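## Task

The left gripper starts out holding a hanger. Hook that hanger over the rail. Any other hangers must still be on the rail at the end. The rack is free-standing, so it must stay where it is, and tilting it beyond a slight amount fails the scene on the spot. The hanger must stay hung without any support from the robot. Open the gripper and back it away once the hanger hangs.

## Robot and tools

Robot: two 6-joint arms, left_arm and right_arm, each ending in a parallel two-finger gripper with a wrist camera. Bases in the scene frame: left_arm at (+0.049, +0.308, 0) m, right_arm at (+0.019, -0.330, 0) m, each turned slightly about z. Joint order in results: waist, shoulder, elbow, wrist pitch, wrist yaw, wrist roll, then the gripper opening in metres.

Scene frame: origin on the table top midway between the arms, +x out over the table, +z up, left_arm on the +y side. The names left and right are not image sides. Gripper frame: fingers point along its +z, close along its y. The reported end_effector_position is the point between the pads, about 1 cm short of the fingertips; reported positions can be off, more at long reach.

execute_actions(actions): a list of actions run in order. Each action is a table of 1 to 15 rows; each row lasts one 1/30 s step, and a short table repeats its final row to fill 15 steps (0.5 s). A row is one list for both arms: 14 numbers in [-1, 1], namely dx, dy, dz, rx, ry, rz, opening for left_arm, then the same seven for right_arm. dx..rz are an offset, not a pose: a target relative to that gripper's measured pose at the start of the action (for a call's first action, the last pose a result reported), expressed in the gripper's own axes. Every row counts from that same start, not from the prior row. Scale: 1.0 = 0.6 m for dx, dy, dz and 180 degrees for the rotation vector rx, ry, rz. Opening is absolute: +1 fully open (0.094 m), -1 closed. Optionally append 12 numbers in [0, 1]: stiffness scales per joint, left six then right six, in Joint positions order; they persist until changed. An empty list just returns the state and images.

Per step, each gripper's command is clipped to within 70 mm and 16 degrees of where it is, so big offsets take several actions; after an action the arm only continues to its last clipped pose. Position wins over orientation if both cannot be met. Arms tend to settle a centimetre or more low; zero offsets let them drift down. To hold an arm, send the correcting offset in the first call of a reply and zeros afterward, aiming higher if it still sags.

move(target, speed, blocking): target is one 14-number row as above (optionally with stiffness), offsets taken from the last reported pose, in gripper axes. Both grippers travel straight lines ending at the same moment, 0.5 to 10 s long; anything longer is cut off at 10 s. speed is m/s, 0.002 to 0.5 (default 0.25); turning is capped at twice that in rad/s. Paths ignore obstacles and the other arm, and grippers may lag, stray or overshoot speed, especially with the arm near straight. Faster contact and targets deeper past the contact mean harder impacts. Openings are sent at the start. The result adds a move: line with the ending (done, off_target, moving, held, fault), active limits (paced = pose clipped; held = some steps blocked, after which the arm may surge), and each gripper's distance to its target. blocking=false returns after 0.5 s; then use wait or stop before sending other motion.

wait(seconds): 0 to 10; arms keep their last command, a running move continues. stop(): brakes a running move; needs room, fingers keep moving. zoom_image(camera, region): region [x0, y0, x1, y1] in pixels, at most 504x504, of cam_head_left, cam_head_right, cam_high, cam_low, cam_left_wrist or cam_right_wrist. read_manual(section): licence texts only. finished_scene(scene): ends the given scene, irreversibly; the goal must already hold and keep holding.

Results: a state line per arm with position (m) and quat_wxyz; Hand target lines (where the controller now drives each gripper); joint positions and torques (torques have offsets and noise); grip_measured on the command scale; per-step positions with HELD marks when rows were held back; pose unreachable lines when a clearance check altered a command; FAULT, MOTOR HOT (75 °C) and OVER-TEMPERATURE FAULT lines (90 °C stops the arm 10 s; 100 °C drops it). Calibration for all six cameras is given and may be slightly off.

Gripping: to keep the hanger, command an opening below grip_measured, about 0.03 below for a firm hold; pads push roughly 50 to 62 N, less on thin parts. Release by commanding a larger opening.

Avoid: letting either hanger fall or anything leave the table; tipping or shoving the rack; dislodging other hangers; arms colliding or pressing on each other; fast hard contacts; long heavy holding that heats motors. Occasional brief pushes on loose items may happen.

Each tool is called after "Emit:" in YAML: its name, and indented under it one key for each argument.

## Session

Emit:
execute_actions:
  actions: []

Scene clock: 0.00 s.
left_arm: end_effector_position=(+0.3270, -0.0713, +0.3892) grip_measured=-0.847 end_effector_quat_wxyz=(+0.527, +0.198, +0.814, -0.143) | right_arm: end_effector_position=(+0.4011, -0.2789, +0.4067) grip_measured=+1.000 end_effector_quat_wxyz=(+0.702, -0.049, +0.708, +0.050)
Joint positions: left_arm=[-1.347  1.657  1.882 -0.73  -0.584 -0.322  0.007] | right_arm=[ 0.007  1.064  1.061 -0.006 -0.016  0.002  0.094]
Joint velocities: left_arm=[-0.022 -0.002 -0.012 -0.022 -0.081  0.081  0.   ] | right_arm=[-0.022  0.007 -0.007  0.007  0.037  0.037  0.   ]
Joint torques (N m, as the arm reports them, + toward a larger angle): no reading
Hand target (left_arm): +0.326, -0.068, +0.403; +0.538, +0.188, +0.807, -0.153
Hand target (right_arm): +0.398, -0.279, +0.414; +0.709, -0.048, +0.702, +0.051
Joint stiffness scale: left_arm=[1. 1. 1. 1. 1. 1.] | right_arm=[1. 1. 1. 1. 1. 1.]

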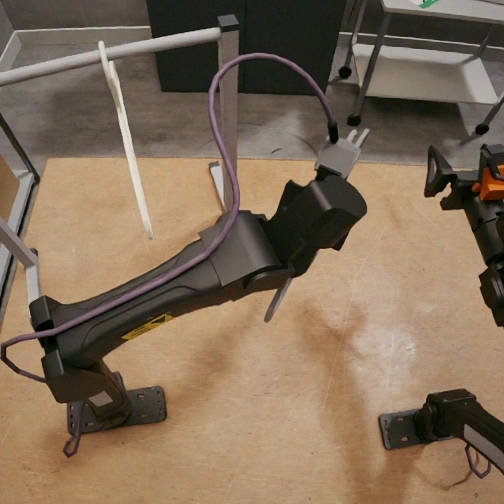

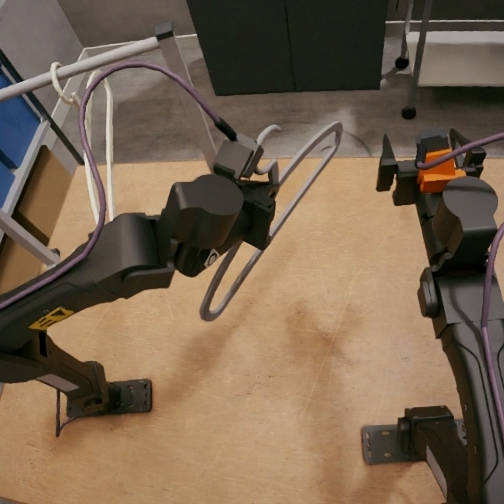

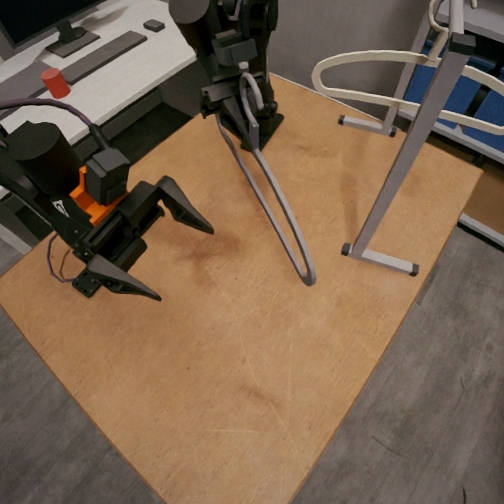

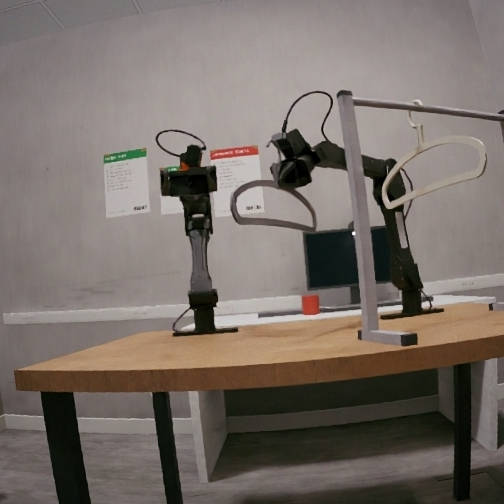

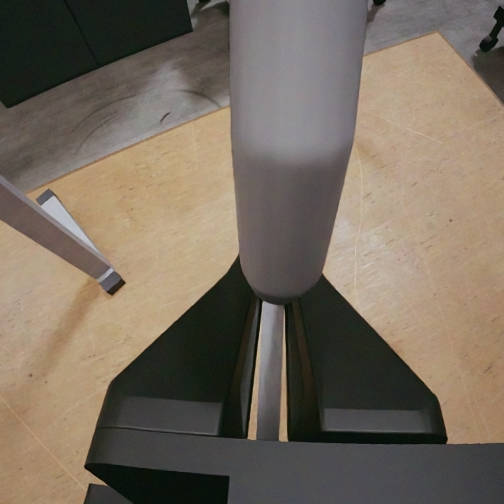

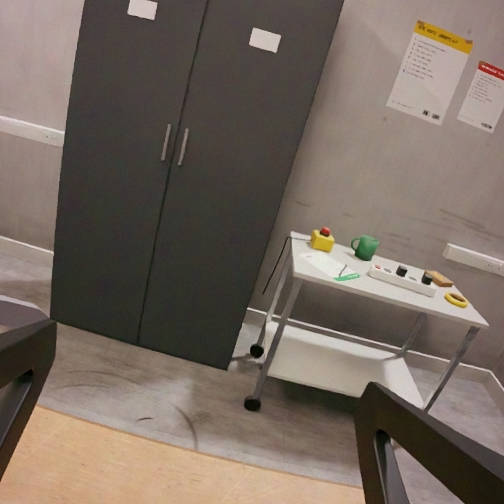

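Emit:
zoom_image:
  camera: "cam_low"
  region: [220, 70, 504, 354]

Emit:
zoom_image:
  camera: "cam_high"
  region: [160, 0, 504, 300]

Emit:
zoom_image:
  camera: "cam_head_right"
  region: [150, 90, 380, 330]

Emit:
zoom_image:
  camera: "cam_head_left"
  region: [0, 0, 280, 280]

Region (220, 70, 504, 354) of cam_low's 504x504 image, scaled by 1.775, with more detail than that image has.

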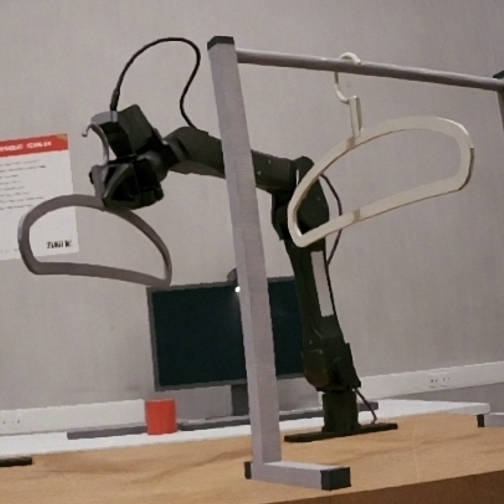

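Region (160, 0, 504, 300) of cam_high's 504x504 image, scaled by 1.465, with more detail than that image has; it fills the top 440 rows of this view, and the rest is white.

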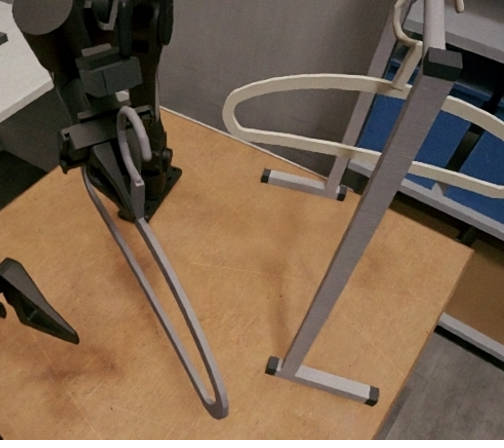

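Region (150, 90, 380, 330) of cam_head_right's 504x504 image, scaled by 2.100, with more detail than that image has; it fills the left 483 columns of this view, and the rest is white.

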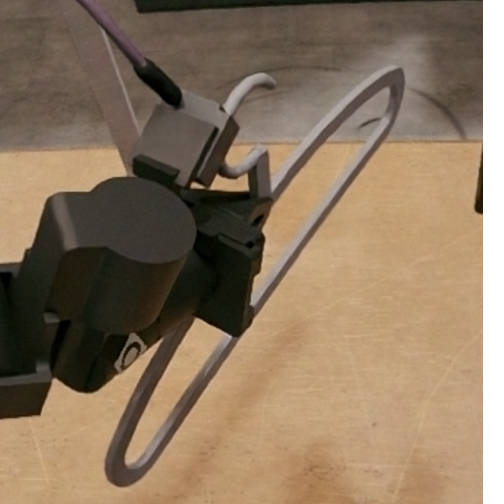

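Region (0, 0, 280, 280) of cam_head_left's 504x504 image, scaled by 1.800, with more detail than that image has.

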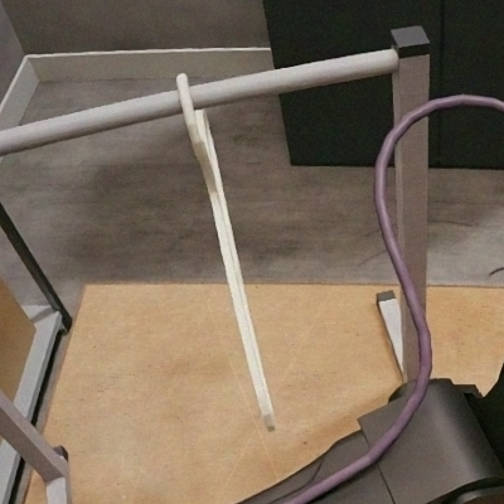

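Emit:
move:
  target: [0.035,0.213,-0.207,-0.0762,-0.002,-0.0337,-0.88, -0.012,0,-0.005,0,0,0,1]
  speed: 0.15

Scene clock: 121.73 s.
left_arm: end_effector_position=(+0.2827, +0.0943, +0.4122) grip_measured=-0.861 end_effector_quat_wxyz=(+0.532, +0.101, +0.838, -0.069) | right_arm: end_effector_position=(+0.4011, -0.2789, +0.4027) grip_measured=+1.000 end_effector_quat_wxyz=(+0.697, -0.049, +0.714, +0.050)
Joint positions: left_arm=[-1.352  1.261  1.71  -1.099 -0.793 -0.506  0.007] | right_arm=[ 0.007  1.064  1.061 -0.022 -0.016  0.002  0.094]
Joint velocities: left_arm=[ 0.012  0.012 -0.012 -0.007 -0.022 -0.037 -0.001] | right_arm=[-0.012 -0.007 -0.002 -0.095 -0.007 -0.081  0.   ]
Joint torques (N m, as the arm reports them, + toward a larger angle): left_arm=[-0.78 -4.36  6.58  1.43 -0.59 -0.08] | right_arm=[-0.07 -3.15 10.82  1.81 -0.01 -0.01]
Hand target (left_arm): +0.281, +0.100, +0.419; +0.542, +0.090, +0.833, -0.074
Hand target (right_arm): +0.398, -0.279, +0.414; +0.703, -0.049, +0.708, +0.050
Off the commanded pose (left_arm): 0.008 m, 2 deg.
Off the commanded pose (right_arm): 0.012 m, 1 deg.
Joint stiffness scale: left_arm=[1. 1. 1. 1. 1. 1.] | right_arm=[1. 1. 1. 1. 1. 1.]
move: off_target (right_arm)
camera_calibration (this result's frames):
cam_left_wrist: T_world_to_cam=[[-0.188483, -0.981999, -0.0123613, 0.154271], [-0.92516, 0.181768, -0.333225, 0.385491], [0.329473, -0.0513711, -0.942766, 0.421781], [0, 0, 0, 1]] pos_world=[0.246753, 0.103091, 0.528003]
cam_right_wrist: T_world_to_cam=[[0.0830883, -0.959134, 0.27048, -0.425058], [-0.377623, -0.28148, -0.882139, 0.467674], [0.922224, -0.0288438, -0.385579, -0.114797], [0, 0, 0, 1]] pos_world=[0.317791, -0.279358, 0.48326]

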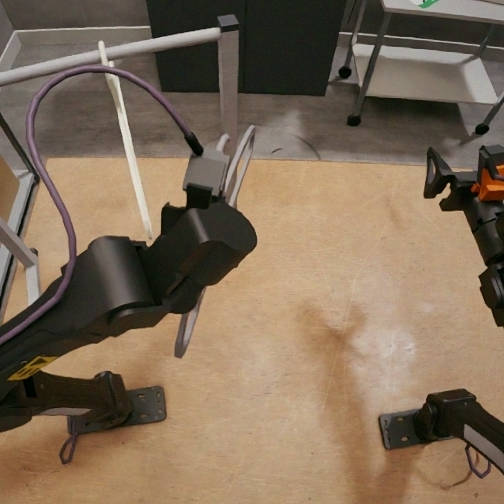

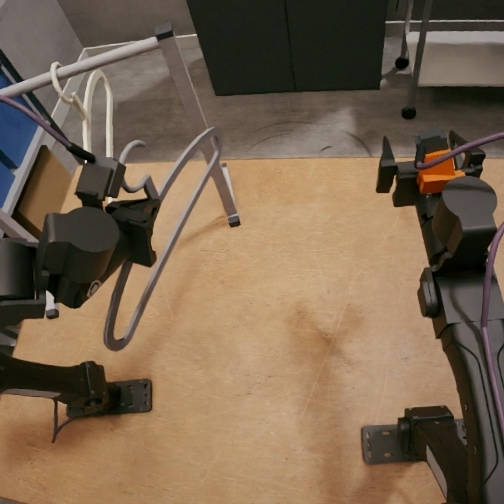

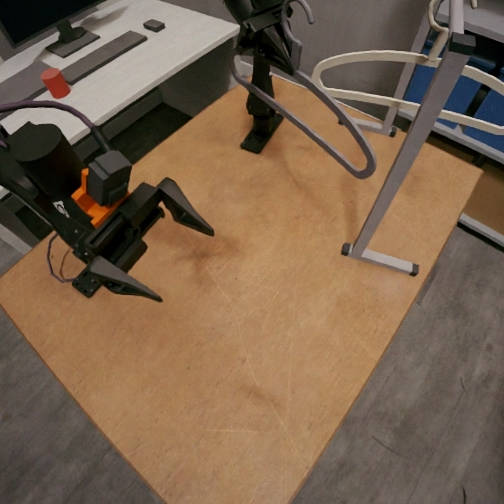

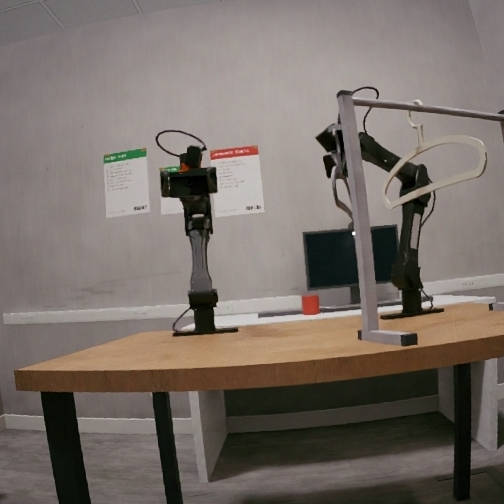

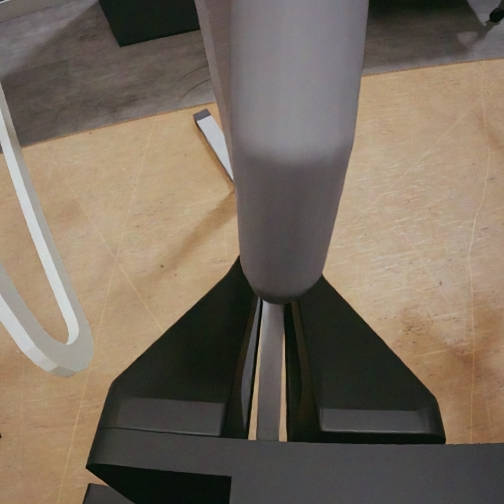

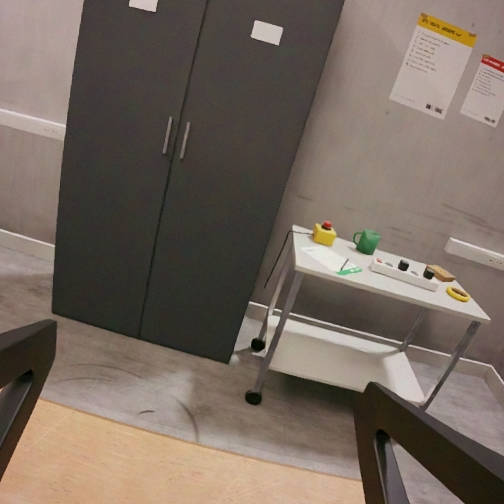

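Emit:
zoom_image:
  camera: "cam_high"
  region: [260, 0, 504, 244]

Emit:
zoom_image:
  camera: "cam_head_right"
  region: [40, 20, 280, 260]

Region (260, 0, 504, 244) of cam_high's 504x504 image, scaled by 2.066, with more detail than that image has.

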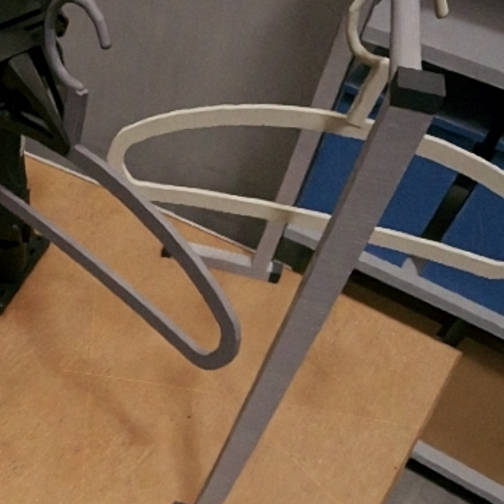

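Region (40, 20, 280, 260) of cam_head_right's 504x504 image, scaled by 2.100, with more detail than that image has.

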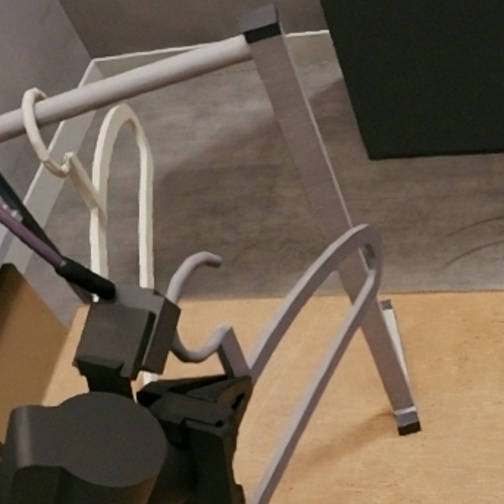

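Emit:
move:
  target: [-0.007,0.060,-0.0255,-0.072,-0.012,-0.034,-0.885, -0.012,0,-0.005,0,0,0,1]
  speed: 0.12

Scene clock: 148.30 s.
left_arm: end_effector_position=(+0.2797, +0.1305, +0.4095) grip_measured=-0.861 end_effector_quat_wxyz=(+0.538, +0.008, +0.843, +0.000) | right_arm: end_effector_position=(+0.4009, -0.2789, +0.3988) grip_measured=+1.000 end_effector_quat_wxyz=(+0.691, -0.049, +0.719, +0.049)
Joint positions: left_arm=[-1.396  1.32   1.794 -1.37  -1.    -0.801  0.007] | right_arm=[ 0.007  1.064  1.061 -0.037 -0.016  0.002  0.094]
Joint velocities: left_arm=[-0.002 -0.002  0.002 -0.081 -0.095 -0.051 -0.   ] | right_arm=[-0.002 -0.002 -0.022 -0.037  0.007 -0.051  0.   ]
Joint torques (N m, as the arm reports them, + toward a larger angle): left_arm=[-0.76 -2.4   9.48  1.04 -0.85 -0.1 ] | right_arm=[-0.1  -3.12 10.84  1.86 -0.01 -0.03]
Hand target (left_arm): +0.280, +0.132, +0.422; +0.551, -0.005, +0.834, -0.005
Hand target (right_arm): +0.398, -0.279, +0.410; +0.697, -0.049, +0.714, +0.050
Off the commanded pose (left_arm): 0.013 m, 2 deg.
Off the commanded pose (right_arm): 0.011 m, 1 deg.
Joint stiffness scale: left_arm=[1. 1. 1. 1. 1. 1.] | right_arm=[1. 1. 1. 1. 1. 1.]
move: off_target (left_arm, right_arm)
camera_calibration (this result's frames):
cam_left_wrist: T_world_to_cam=[[0.0419114, -0.998678, -0.0297468, 0.134162], [-0.941049, -0.0294553, -0.336987, 0.408841], [0.335665, 0.0421168, -0.941039, 0.407515], [0, 0, 0, 1]] pos_world=[0.242328, 0.128864, 0.525253]
cam_right_wrist: T_world_to_cam=[[0.0872908, -0.958612, 0.271003, -0.42576], [-0.391265, -0.283172, -0.875629, 0.466594], [0.916129, -0.0295998, -0.39979, -0.108278], [0, 0, 0, 1]] pos_world=[0.318924, -0.279217, 0.480657]

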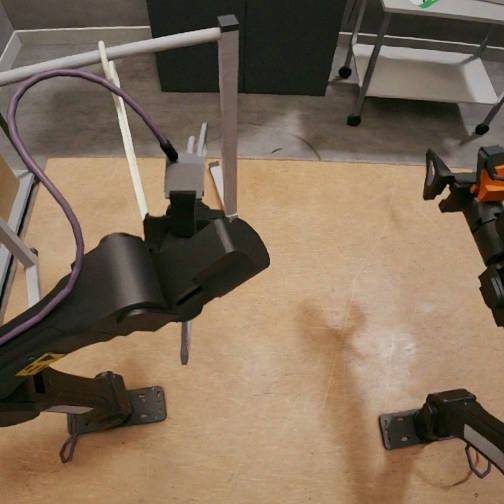

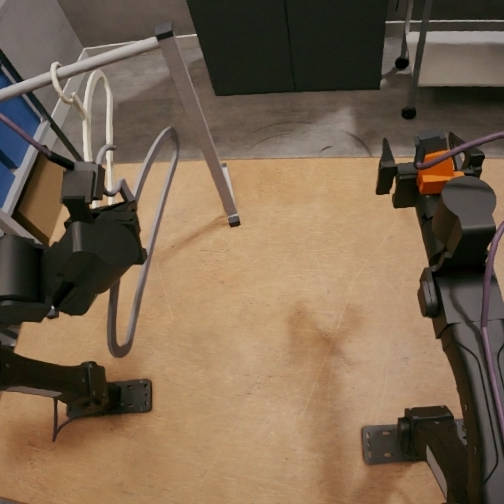

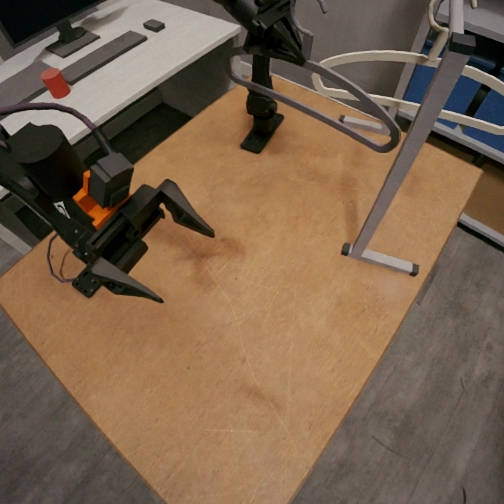

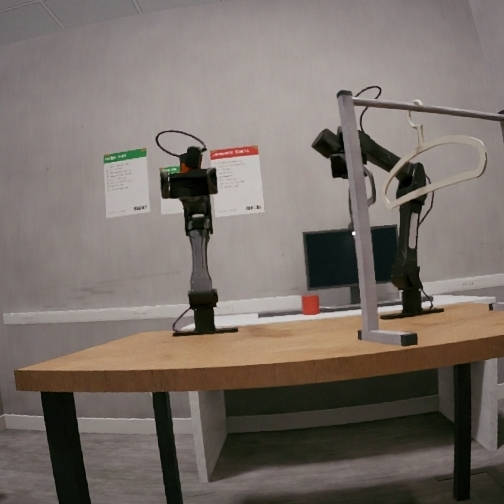

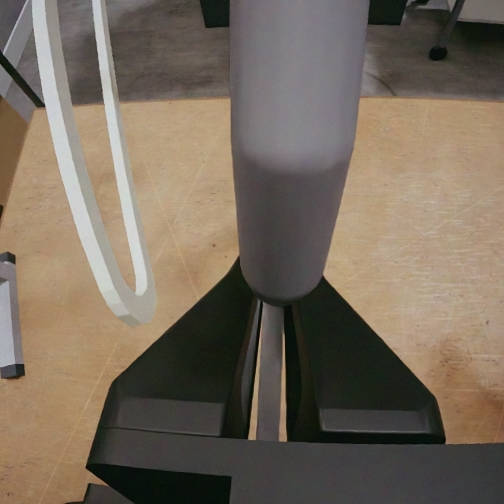

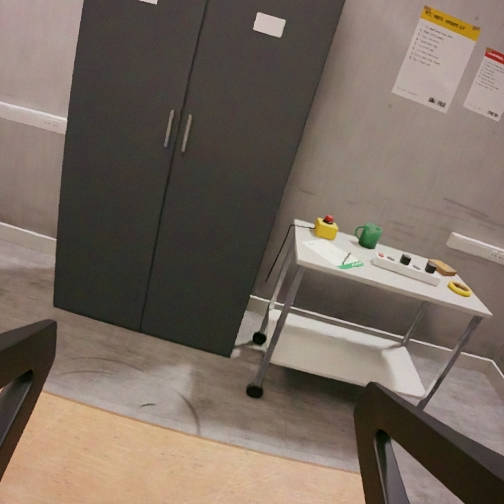

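Emit:
move:
  target: [-0.192,0.0317,0.186,-0.0781,-0.021,-0.0363,-0.885, -0.02,0,-0.005,0,-0.008,0,1]
  speed: 0.12

Scene clock: 162.20 s.
left_arm: end_effector_position=(+0.4301, +0.1379, +0.4552) grip_measured=-0.861 end_effector_quat_wxyz=(+0.556, -0.094, +0.822, +0.076) | right_arm: end_effector_position=(+0.4009, -0.2789, +0.3987) grip_measured=+1.000 end_effector_quat_wxyz=(+0.691, -0.049, +0.720, +0.049)
Joint positions: left_arm=[-0.962  1.804  2.404 -1.246 -0.909 -0.514  0.007] | right_arm=[ 0.007  1.064  1.061 -0.038 -0.016  0.002  0.094]
Joint velocities: left_arm=[ 0.002 -0.002  0.066 -0.125 -0.037 -0.022  0.   ] | right_arm=[-0.007  0.002  0.002  0.022  0.066 -0.11   0.   ]
Joint torques (N m, as the arm reports them, + toward a larger angle): left_arm=[ 0.68 -7.3   9.11  1.37 -0.47  0.07] | right_arm=[-0.1  -3.22 10.33  1.96 -0.01  0.  ]
Hand target (left_arm): +0.428, +0.145, +0.467; +0.566, -0.104, +0.815, +0.074
Hand target (right_arm): +0.398, -0.279, +0.411; +0.700, -0.049, +0.711, +0.050
Off the commanded pose (left_arm): 0.015 m, 2 deg.
Off the commanded pose (right_arm): 0.012 m, 1 deg.
Joint stiffness scale: left_arm=[1. 1. 1. 1. 1. 1.] | right_arm=[1. 1. 1. 1. 1. 1.]
move: off_target (left_arm, right_arm)
camera_calibration (this result's frames):
cam_left_wrist: T_world_to_cam=[[0.293483, -0.955224, -0.0376212, 0.0260065], [-0.8844, -0.256363, -0.390018, 0.597025], [0.36291, 0.147736, -0.920038, 0.363841], [0, 0, 0, 1]] pos_world=[0.388335, 0.124145, 0.568577]
cam_right_wrist: T_world_to_cam=[[0.0873934, -0.9586, 0.271015, -0.425777], [-0.391596, -0.283213, -0.875467, 0.466566], [0.915977, -0.0296186, -0.400135, -0.108119], [0, 0, 0, 1]] pos_world=[0.318951, -0.279214, 0.480593]

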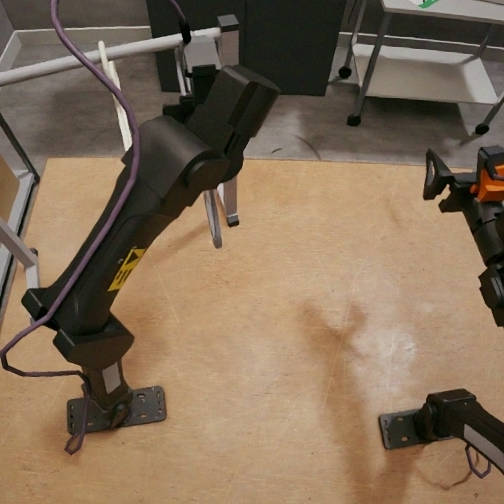

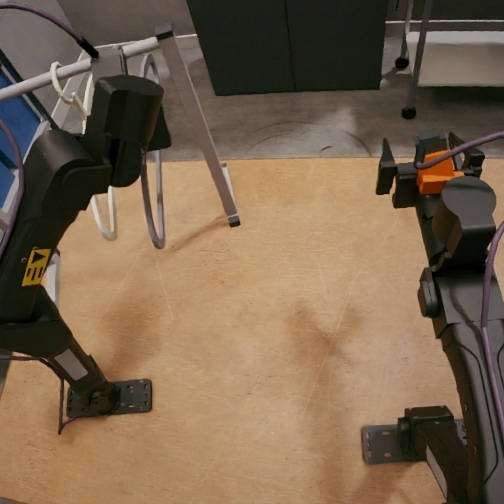

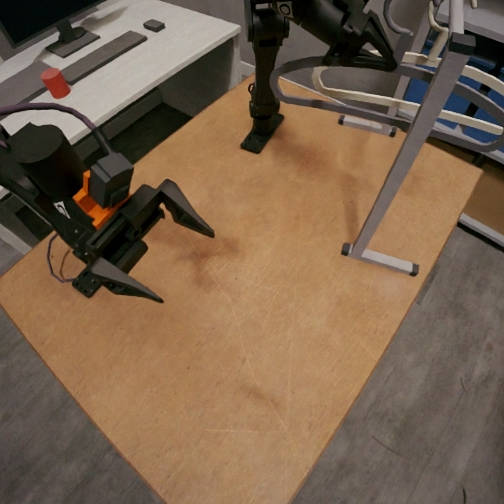

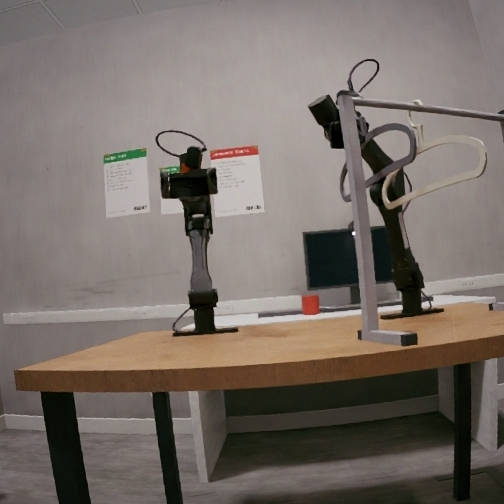

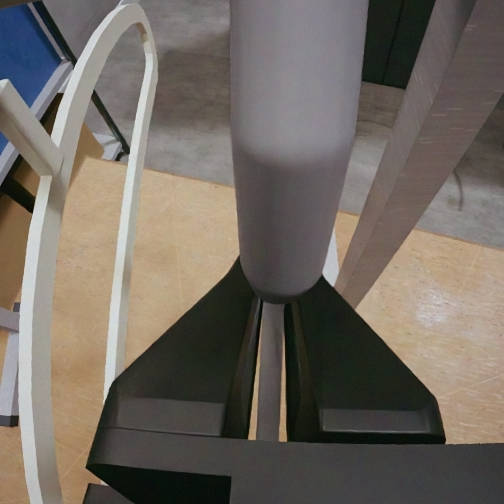

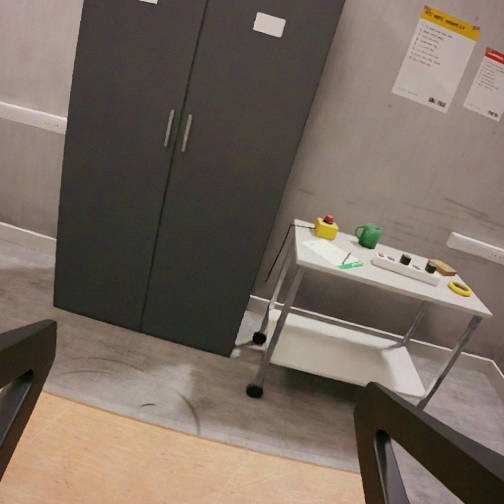

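Emit:
zoom_image:
  camera: "cam_low"
  region: [320, 70, 440, 170]

Emit:
zoom_image:
  camera: "cam_high"
  region: [350, 0, 500, 100]

Emit:
zoom_image:
  camera: "cam_head_right"
  region: [40, 10, 200, 130]

Region (320, 70, 440, 170) of cam_low's 504x504 image, scaled by 4.200, with more detail than that image has.

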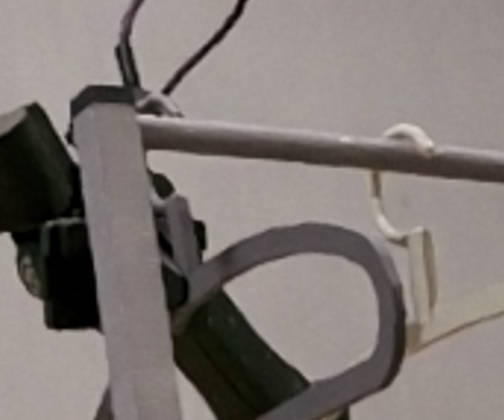

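Region (350, 0, 500, 100) of cam_high's 504x504 image, scaled by 3.360, with more detail than that image has.

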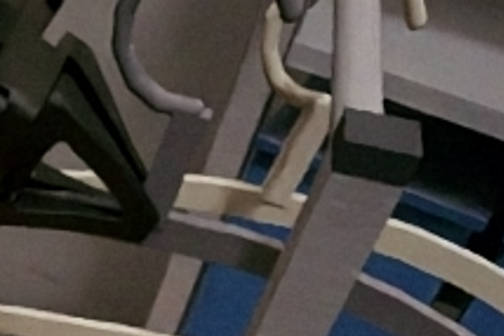

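Region (40, 10, 200, 130) of cam_head_right's 504x504 image, scaled by 3.150, with more detail than that image has; it fills the top 378 rows of this view, and the rest is white.

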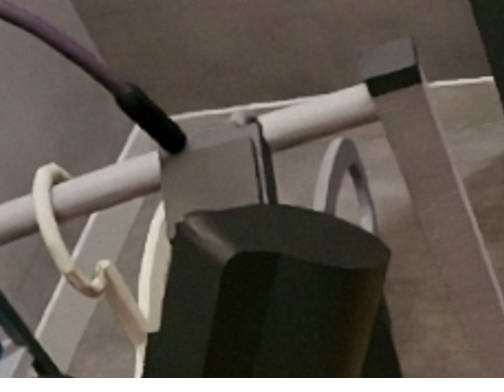

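Emit:
move:
  target: [-0.0323,0.0135,0.0548,0,-0.008,0,-0.885, -0.02,0,-0.005,0,-0.008,0,1]
  speed: 0.05

Emit:
zoom_image:
  camera: "cam_low"
  region: [320, 70, 440, 170]

Emit:
zoom_image:
  camera: "cam_high"
  region: [350, 0, 500, 100]

Scene clock: 201.07 s.
left_arm: end_effector_position=(+0.4614, +0.1513, +0.4524) grip_measured=-0.861 end_effector_quat_wxyz=(+0.554, -0.084, +0.824, +0.082) | right_arm: end_effector_position=(+0.4009, -0.2789, +0.3987) grip_measured=+1.000 end_effector_quat_wxyz=(+0.691, -0.049, +0.720, +0.049)
Joint positions: left_arm=[-0.863  1.834  2.411 -1.157 -0.825 -0.404  0.007] | right_arm=[ 0.007  1.064  1.061 -0.038 -0.016  0.002  0.094]
Joint velocities: left_arm=[-0.002  0.002 -0.022 -0.007 -0.051  0.022 -0.   ] | right_arm=[ 0.002  0.007  0.002 -0.037 -0.007  0.066  0.   ]
Joint torques (N m, as the arm reports them, + toward a larger angle): left_arm=[ 0.72 -7.91  6.89  1.73 -0.38  0.09] | right_arm=[-0.03 -3.19 10.26  1.97 -0.03 -0.03]
Hand target (left_arm): +0.464, +0.154, +0.461; +0.567, -0.093, +0.815, +0.077
Hand target (right_arm): +0.398, -0.279, +0.411; +0.700, -0.049, +0.711, +0.050
Off the commanded pose (left_arm): 0.010 m, 2 deg.
Off the commanded pose (right_arm): 0.012 m, 1 deg.
Joint stiffness scale: left_arm=[1. 1. 1. 1. 1. 1.] | right_arm=[1. 1. 1. 1. 1. 1.]
move: off_target (right_arm)
camera_calibration (this result's frames):
cam_left_wrist: T_world_to_cam=[[0.283224, -0.957162, -0.0602081, 0.0447346], [-0.890076, -0.238957, -0.388155, 0.626191], [0.35714, 0.163525, -0.919625, 0.348018], [0, 0, 0, 1]] pos_world=[0.420396, 0.135542, 0.565798]
cam_right_wrist: T_world_to_cam=[[0.0873934, -0.9586, 0.271015, -0.425777], [-0.391596, -0.283213, -0.875467, 0.466566], [0.915977, -0.0296186, -0.400135, -0.108119], [0, 0, 0, 1]] pos_world=[0.318951, -0.279214, 0.480593]

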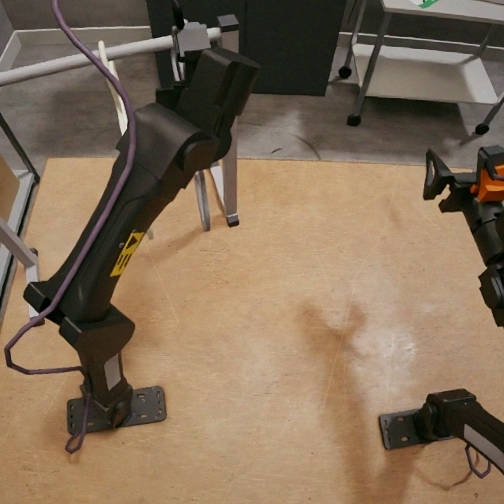

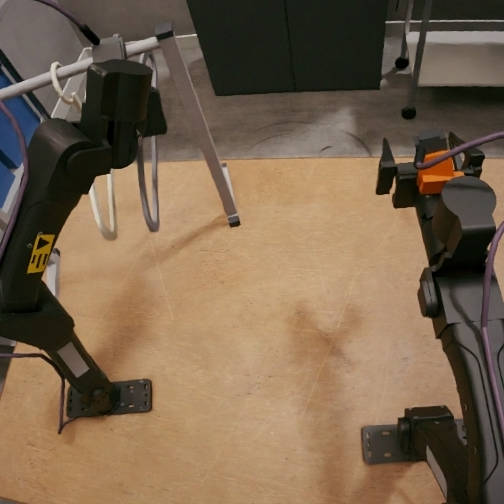

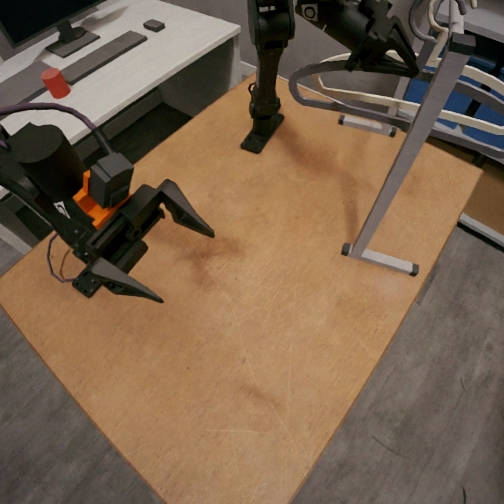

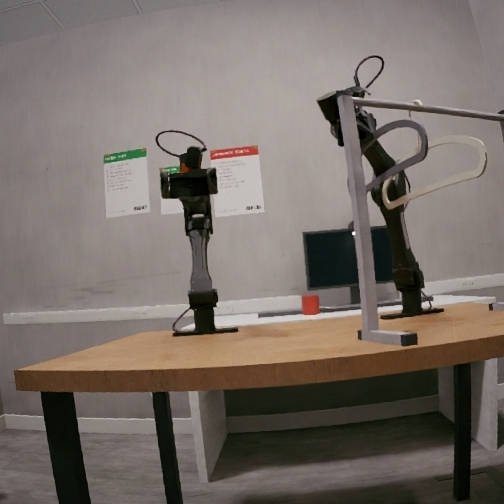

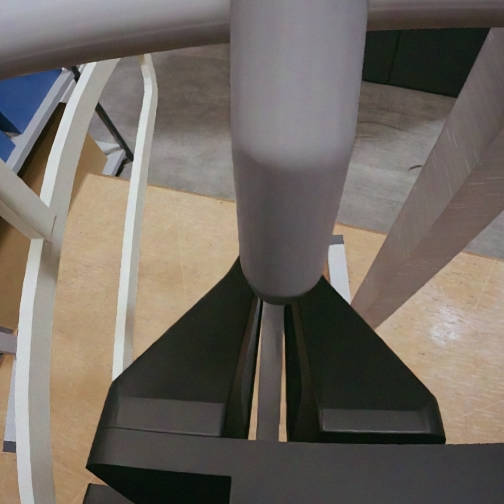

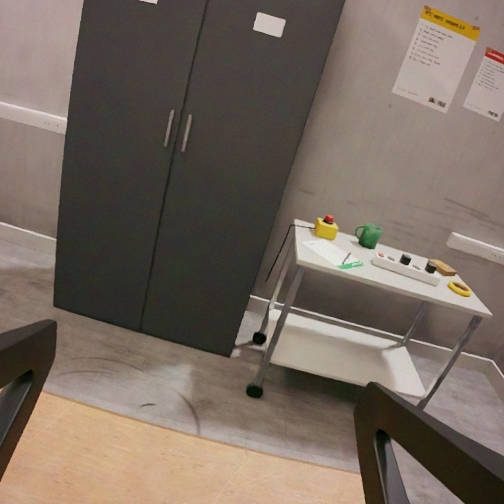

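Region (320, 70, 440, 170) of cam_low's 504x504 image, scaled by 4.200, with more detail than that image has.

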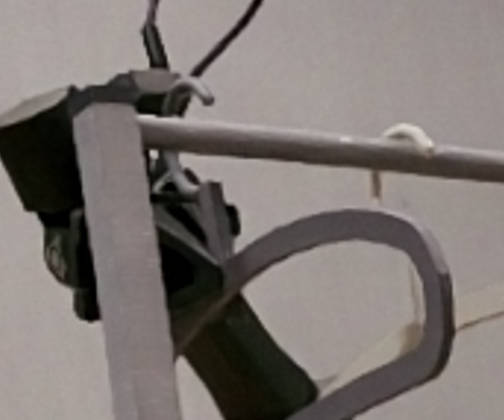

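Region (350, 0, 500, 100) of cam_high's 504x504 image, scaled by 3.360, with more detail than that image has.

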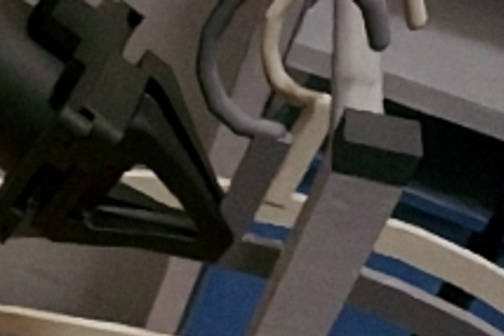

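Emit:
move:
  target: [-0.0154,0.0047,0.0344,0,-0.009,-0.018,-0.885, -0.02,0,-0.005,0,-0.008,0,1]
  speed: 0.04

Emit:
zoom_image:
  camera: "cam_low"
  region: [320, 70, 440, 170]

Emit:
zoom_image:
  camera: "cam_high"
  region: [350, 0, 500, 100]

Scene clock: 226.07 s.
left_arm: end_effector_position=(+0.4766, +0.1578, +0.4513) grip_measured=-0.861 end_effector_quat_wxyz=(+0.560, -0.100, +0.819, +0.068) | right_arm: end_effector_position=(+0.4009, -0.2789, +0.3987) grip_measured=+1.000 end_effector_quat_wxyz=(+0.691, -0.049, +0.720, +0.049)
Joint positions: left_arm=[-0.818  1.834  2.381 -1.085 -0.786 -0.401  0.007] | right_arm=[ 0.007  1.064  1.061 -0.038 -0.016  0.002  0.094]
Joint velocities: left_arm=[ 0.012 -0.032  0.022  0.007 -0.022 -0.051 -0.   ] | right_arm=[ 0.002 -0.007 -0.012  0.022  0.051  0.081  0.   ]
Joint torques (N m, as the arm reports them, + toward a larger angle): left_arm=[ 0.77 -7.47  5.92  1.8  -0.34  0.08] | right_arm=[-0.04 -3.16 10.25  1.96  0.   -0.03]
Hand target (left_arm): +0.482, +0.159, +0.453; +0.568, -0.105, +0.813, +0.068
Hand target (right_arm): +0.398, -0.279, +0.411; +0.700, -0.049, +0.711, +0.050
Off the commanded pose (left_arm): 0.007 m, 1 deg.
Off the commanded pose (right_arm): 0.012 m, 1 deg.
Joint stiffness scale: left_arm=[1. 1. 1. 1. 1. 1.] | right_arm=[1. 1. 1. 1. 1. 1.]
move: off_target (right_arm)
camera_calibration (this result's frames):
cam_left_wrist: T_world_to_cam=[[0.293908, -0.95569, -0.0165631, 0.0215166], [-0.879455, -0.263594, -0.39633, 0.643339], [0.374402, 0.131051, -0.917959, 0.336688], [0, 0, 0, 1]] pos_world=[0.433407, 0.14602, 0.564396]
cam_right_wrist: T_world_to_cam=[[0.0873934, -0.9586, 0.271015, -0.425777], [-0.391596, -0.283213, -0.875467, 0.466566], [0.915977, -0.0296186, -0.400135, -0.108119], [0, 0, 0, 1]] pos_world=[0.318951, -0.279214, 0.480593]

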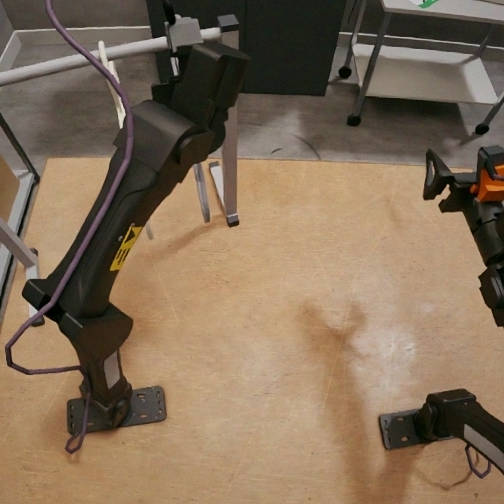

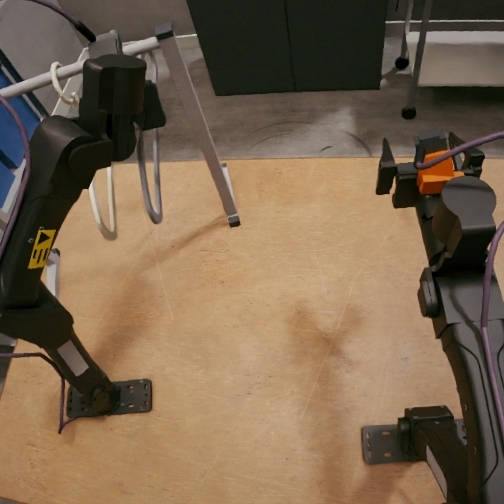

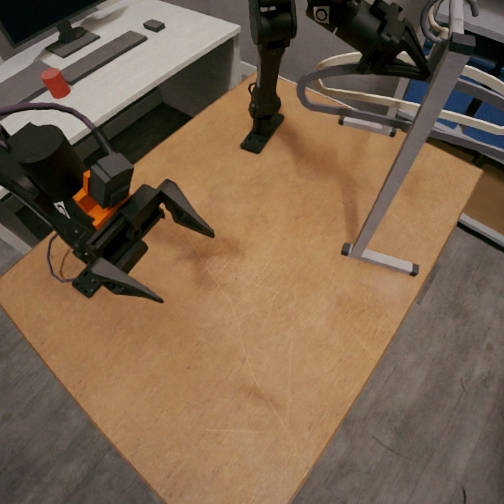

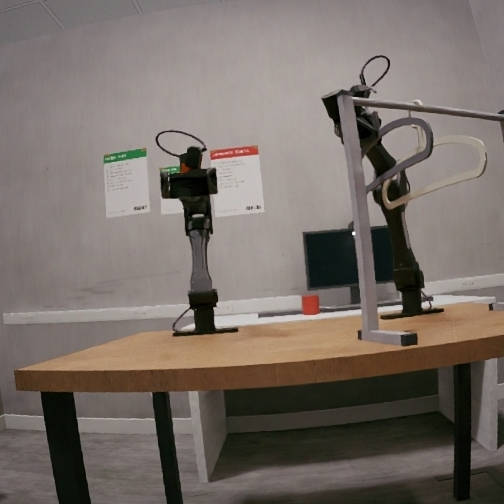

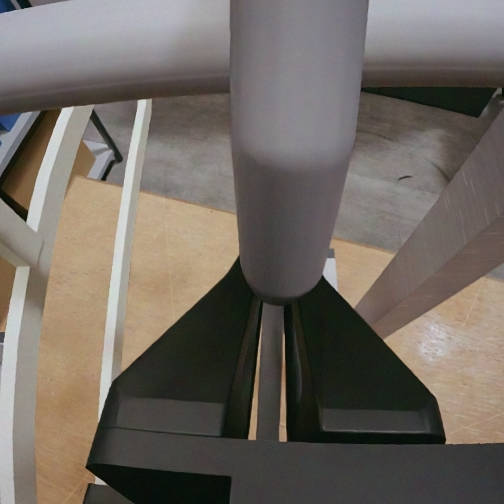

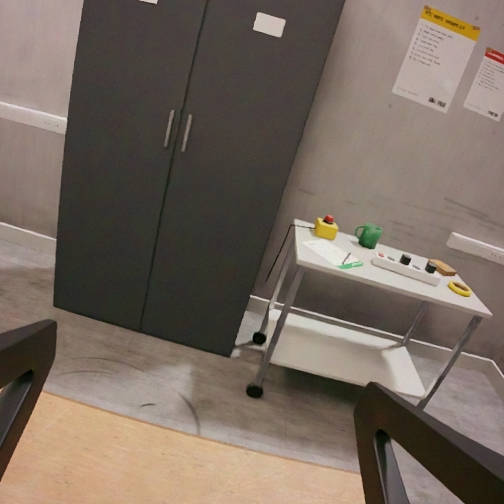

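Region (320, 70, 440, 170) of cam_low's 504x504 image, scaled by 4.200, with more detail than that image has.

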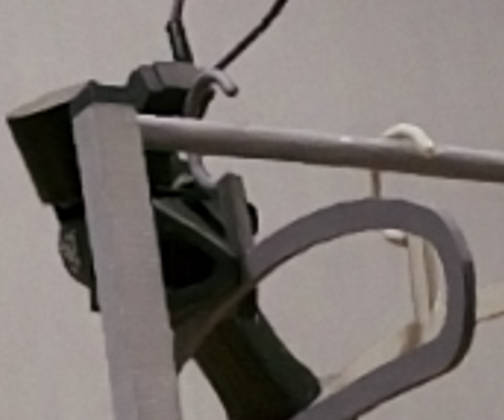

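Region (350, 0, 500, 100) of cam_high's 504x504 image, scaled by 3.360, with more detail than that image has.

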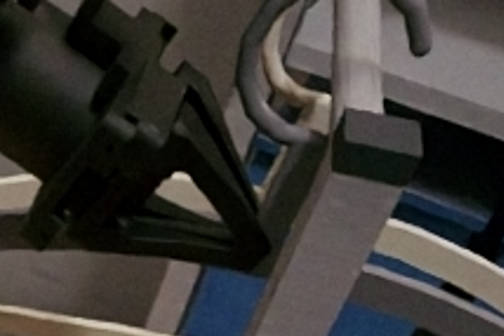

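Emit:
move:
  target: [0.0281,0,0.0379,0,-0.005,0,-0.885, -0.02,0,-0.005,0,-0.008,0,1]
  speed: 0.04

Emit:
zoom_image:
  camera: "cam_low"
  region: [320, 70, 440, 170]

Emit:
zoom_image:
  camera: "cam_high"
  region: [350, 0, 500, 100]

Scene clock: 263.63 s.
left_arm: end_effector_position=(+0.4946, +0.1520, +0.4232) grip_measured=-0.861 end_effector_quat_wxyz=(+0.565, -0.095, +0.817, +0.067) | right_arm: end_effector_position=(+0.4009, -0.2789, +0.3987) grip_measured=+1.000 end_effector_quat_wxyz=(+0.691, -0.049, +0.720, +0.049)
Joint positions: left_arm=[-0.801  1.782  2.148 -0.878 -0.769 -0.371  0.007] | right_arm=[ 0.007  1.064  1.061 -0.038 -0.016  0.002  0.094]
Joint velocities: left_arm=[ 0.012  0.002 -0.012  0.051  0.007  0.022 -0.001] | right_arm=[-0.017  0.002 -0.022 -0.051 -0.037 -0.037  0.   ]
Joint torques (N m, as the arm reports them, + toward a larger angle): left_arm=[  1.19 -10.19   5.79   1.43  -0.19   0.07] | right_arm=[-0.04 -3.21 10.31  1.97  0.   -0.01]
Hand target (left_arm): +0.491, +0.161, +0.428; +0.567, -0.099, +0.815, +0.069
Hand target (right_arm): +0.398, -0.279, +0.411; +0.700, -0.049, +0.711, +0.050
Off the commanded pose (left_arm): 0.011 m, 1 deg.
Off the commanded pose (right_arm): 0.012 m, 1 deg.
Joint stiffness scale: left_arm=[1. 1. 1. 1. 1. 1.] | right_arm=[1. 1. 1. 1. 1. 1.]
move: off_target (left_arm, right_arm)
camera_calibration (this result's frames):
cam_left_wrist: T_world_to_cam=[[0.286492, -0.957914, -0.0179707, 0.0148639], [-0.877353, -0.254769, -0.406625, 0.648469], [0.384934, 0.132261, -0.913418, 0.29755], [0, 0, 0, 1]] pos_world=[0.450141, 0.140094, 0.535738]
cam_right_wrist: T_world_to_cam=[[0.0873934, -0.9586, 0.271015, -0.425777], [-0.391596, -0.283213, -0.875467, 0.466566], [0.915977, -0.0296186, -0.400135, -0.108119], [0, 0, 0, 1]] pos_world=[0.318951, -0.279214, 0.480593]

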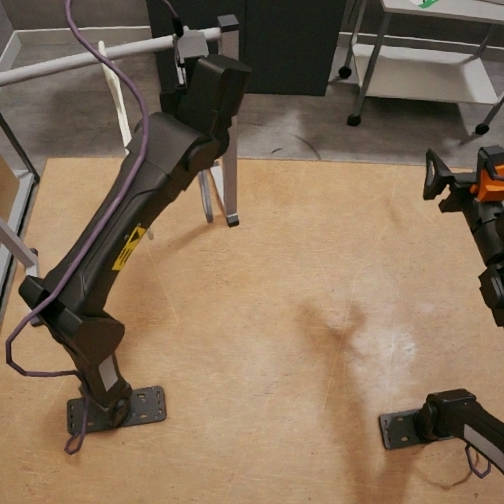

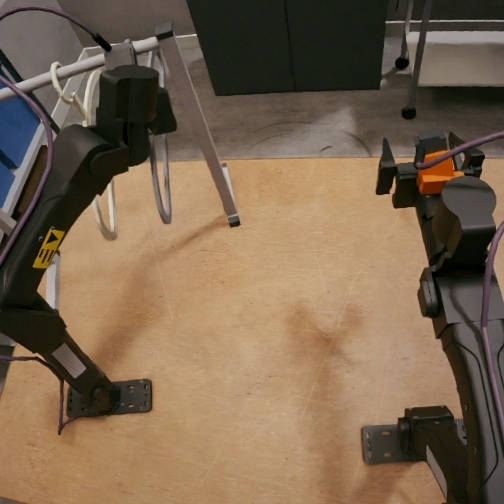

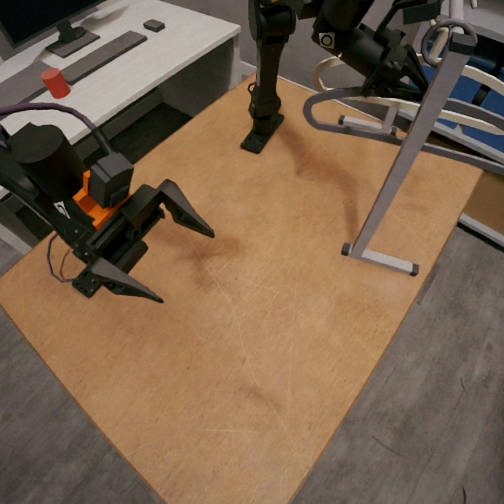

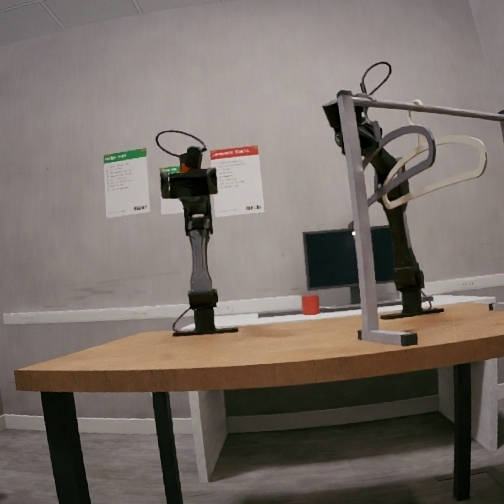

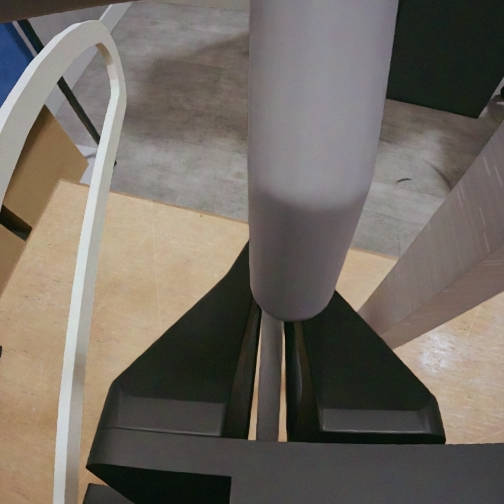

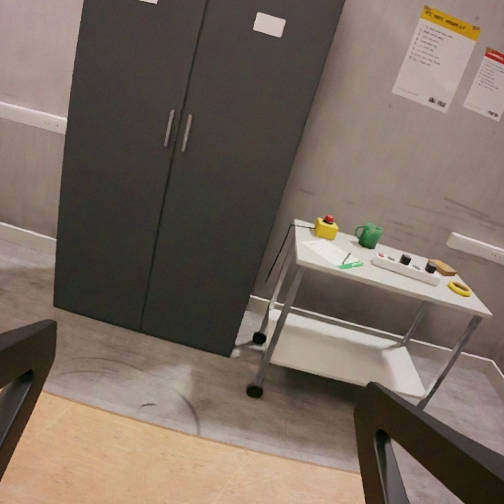

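Region (320, 70, 440, 170) of cam_low's 504x504 image, scaled by 4.200, with more detail than that image has.

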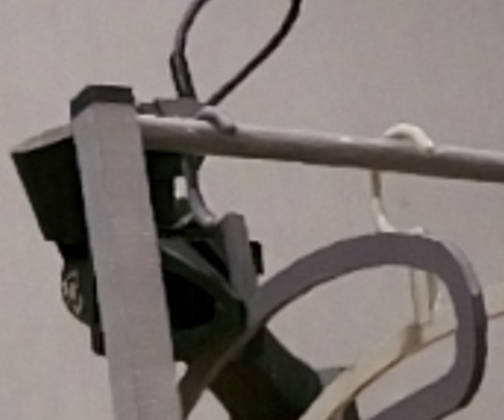

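Region (350, 0, 500, 100) of cam_high's 504x504 image, scaled by 3.360, with more detail than that image has.

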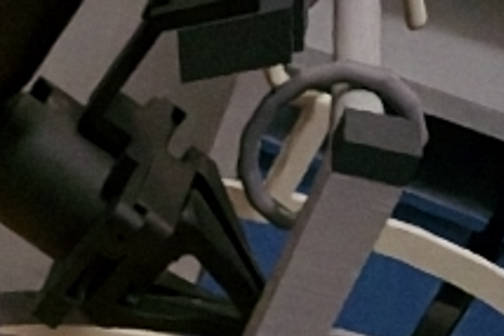

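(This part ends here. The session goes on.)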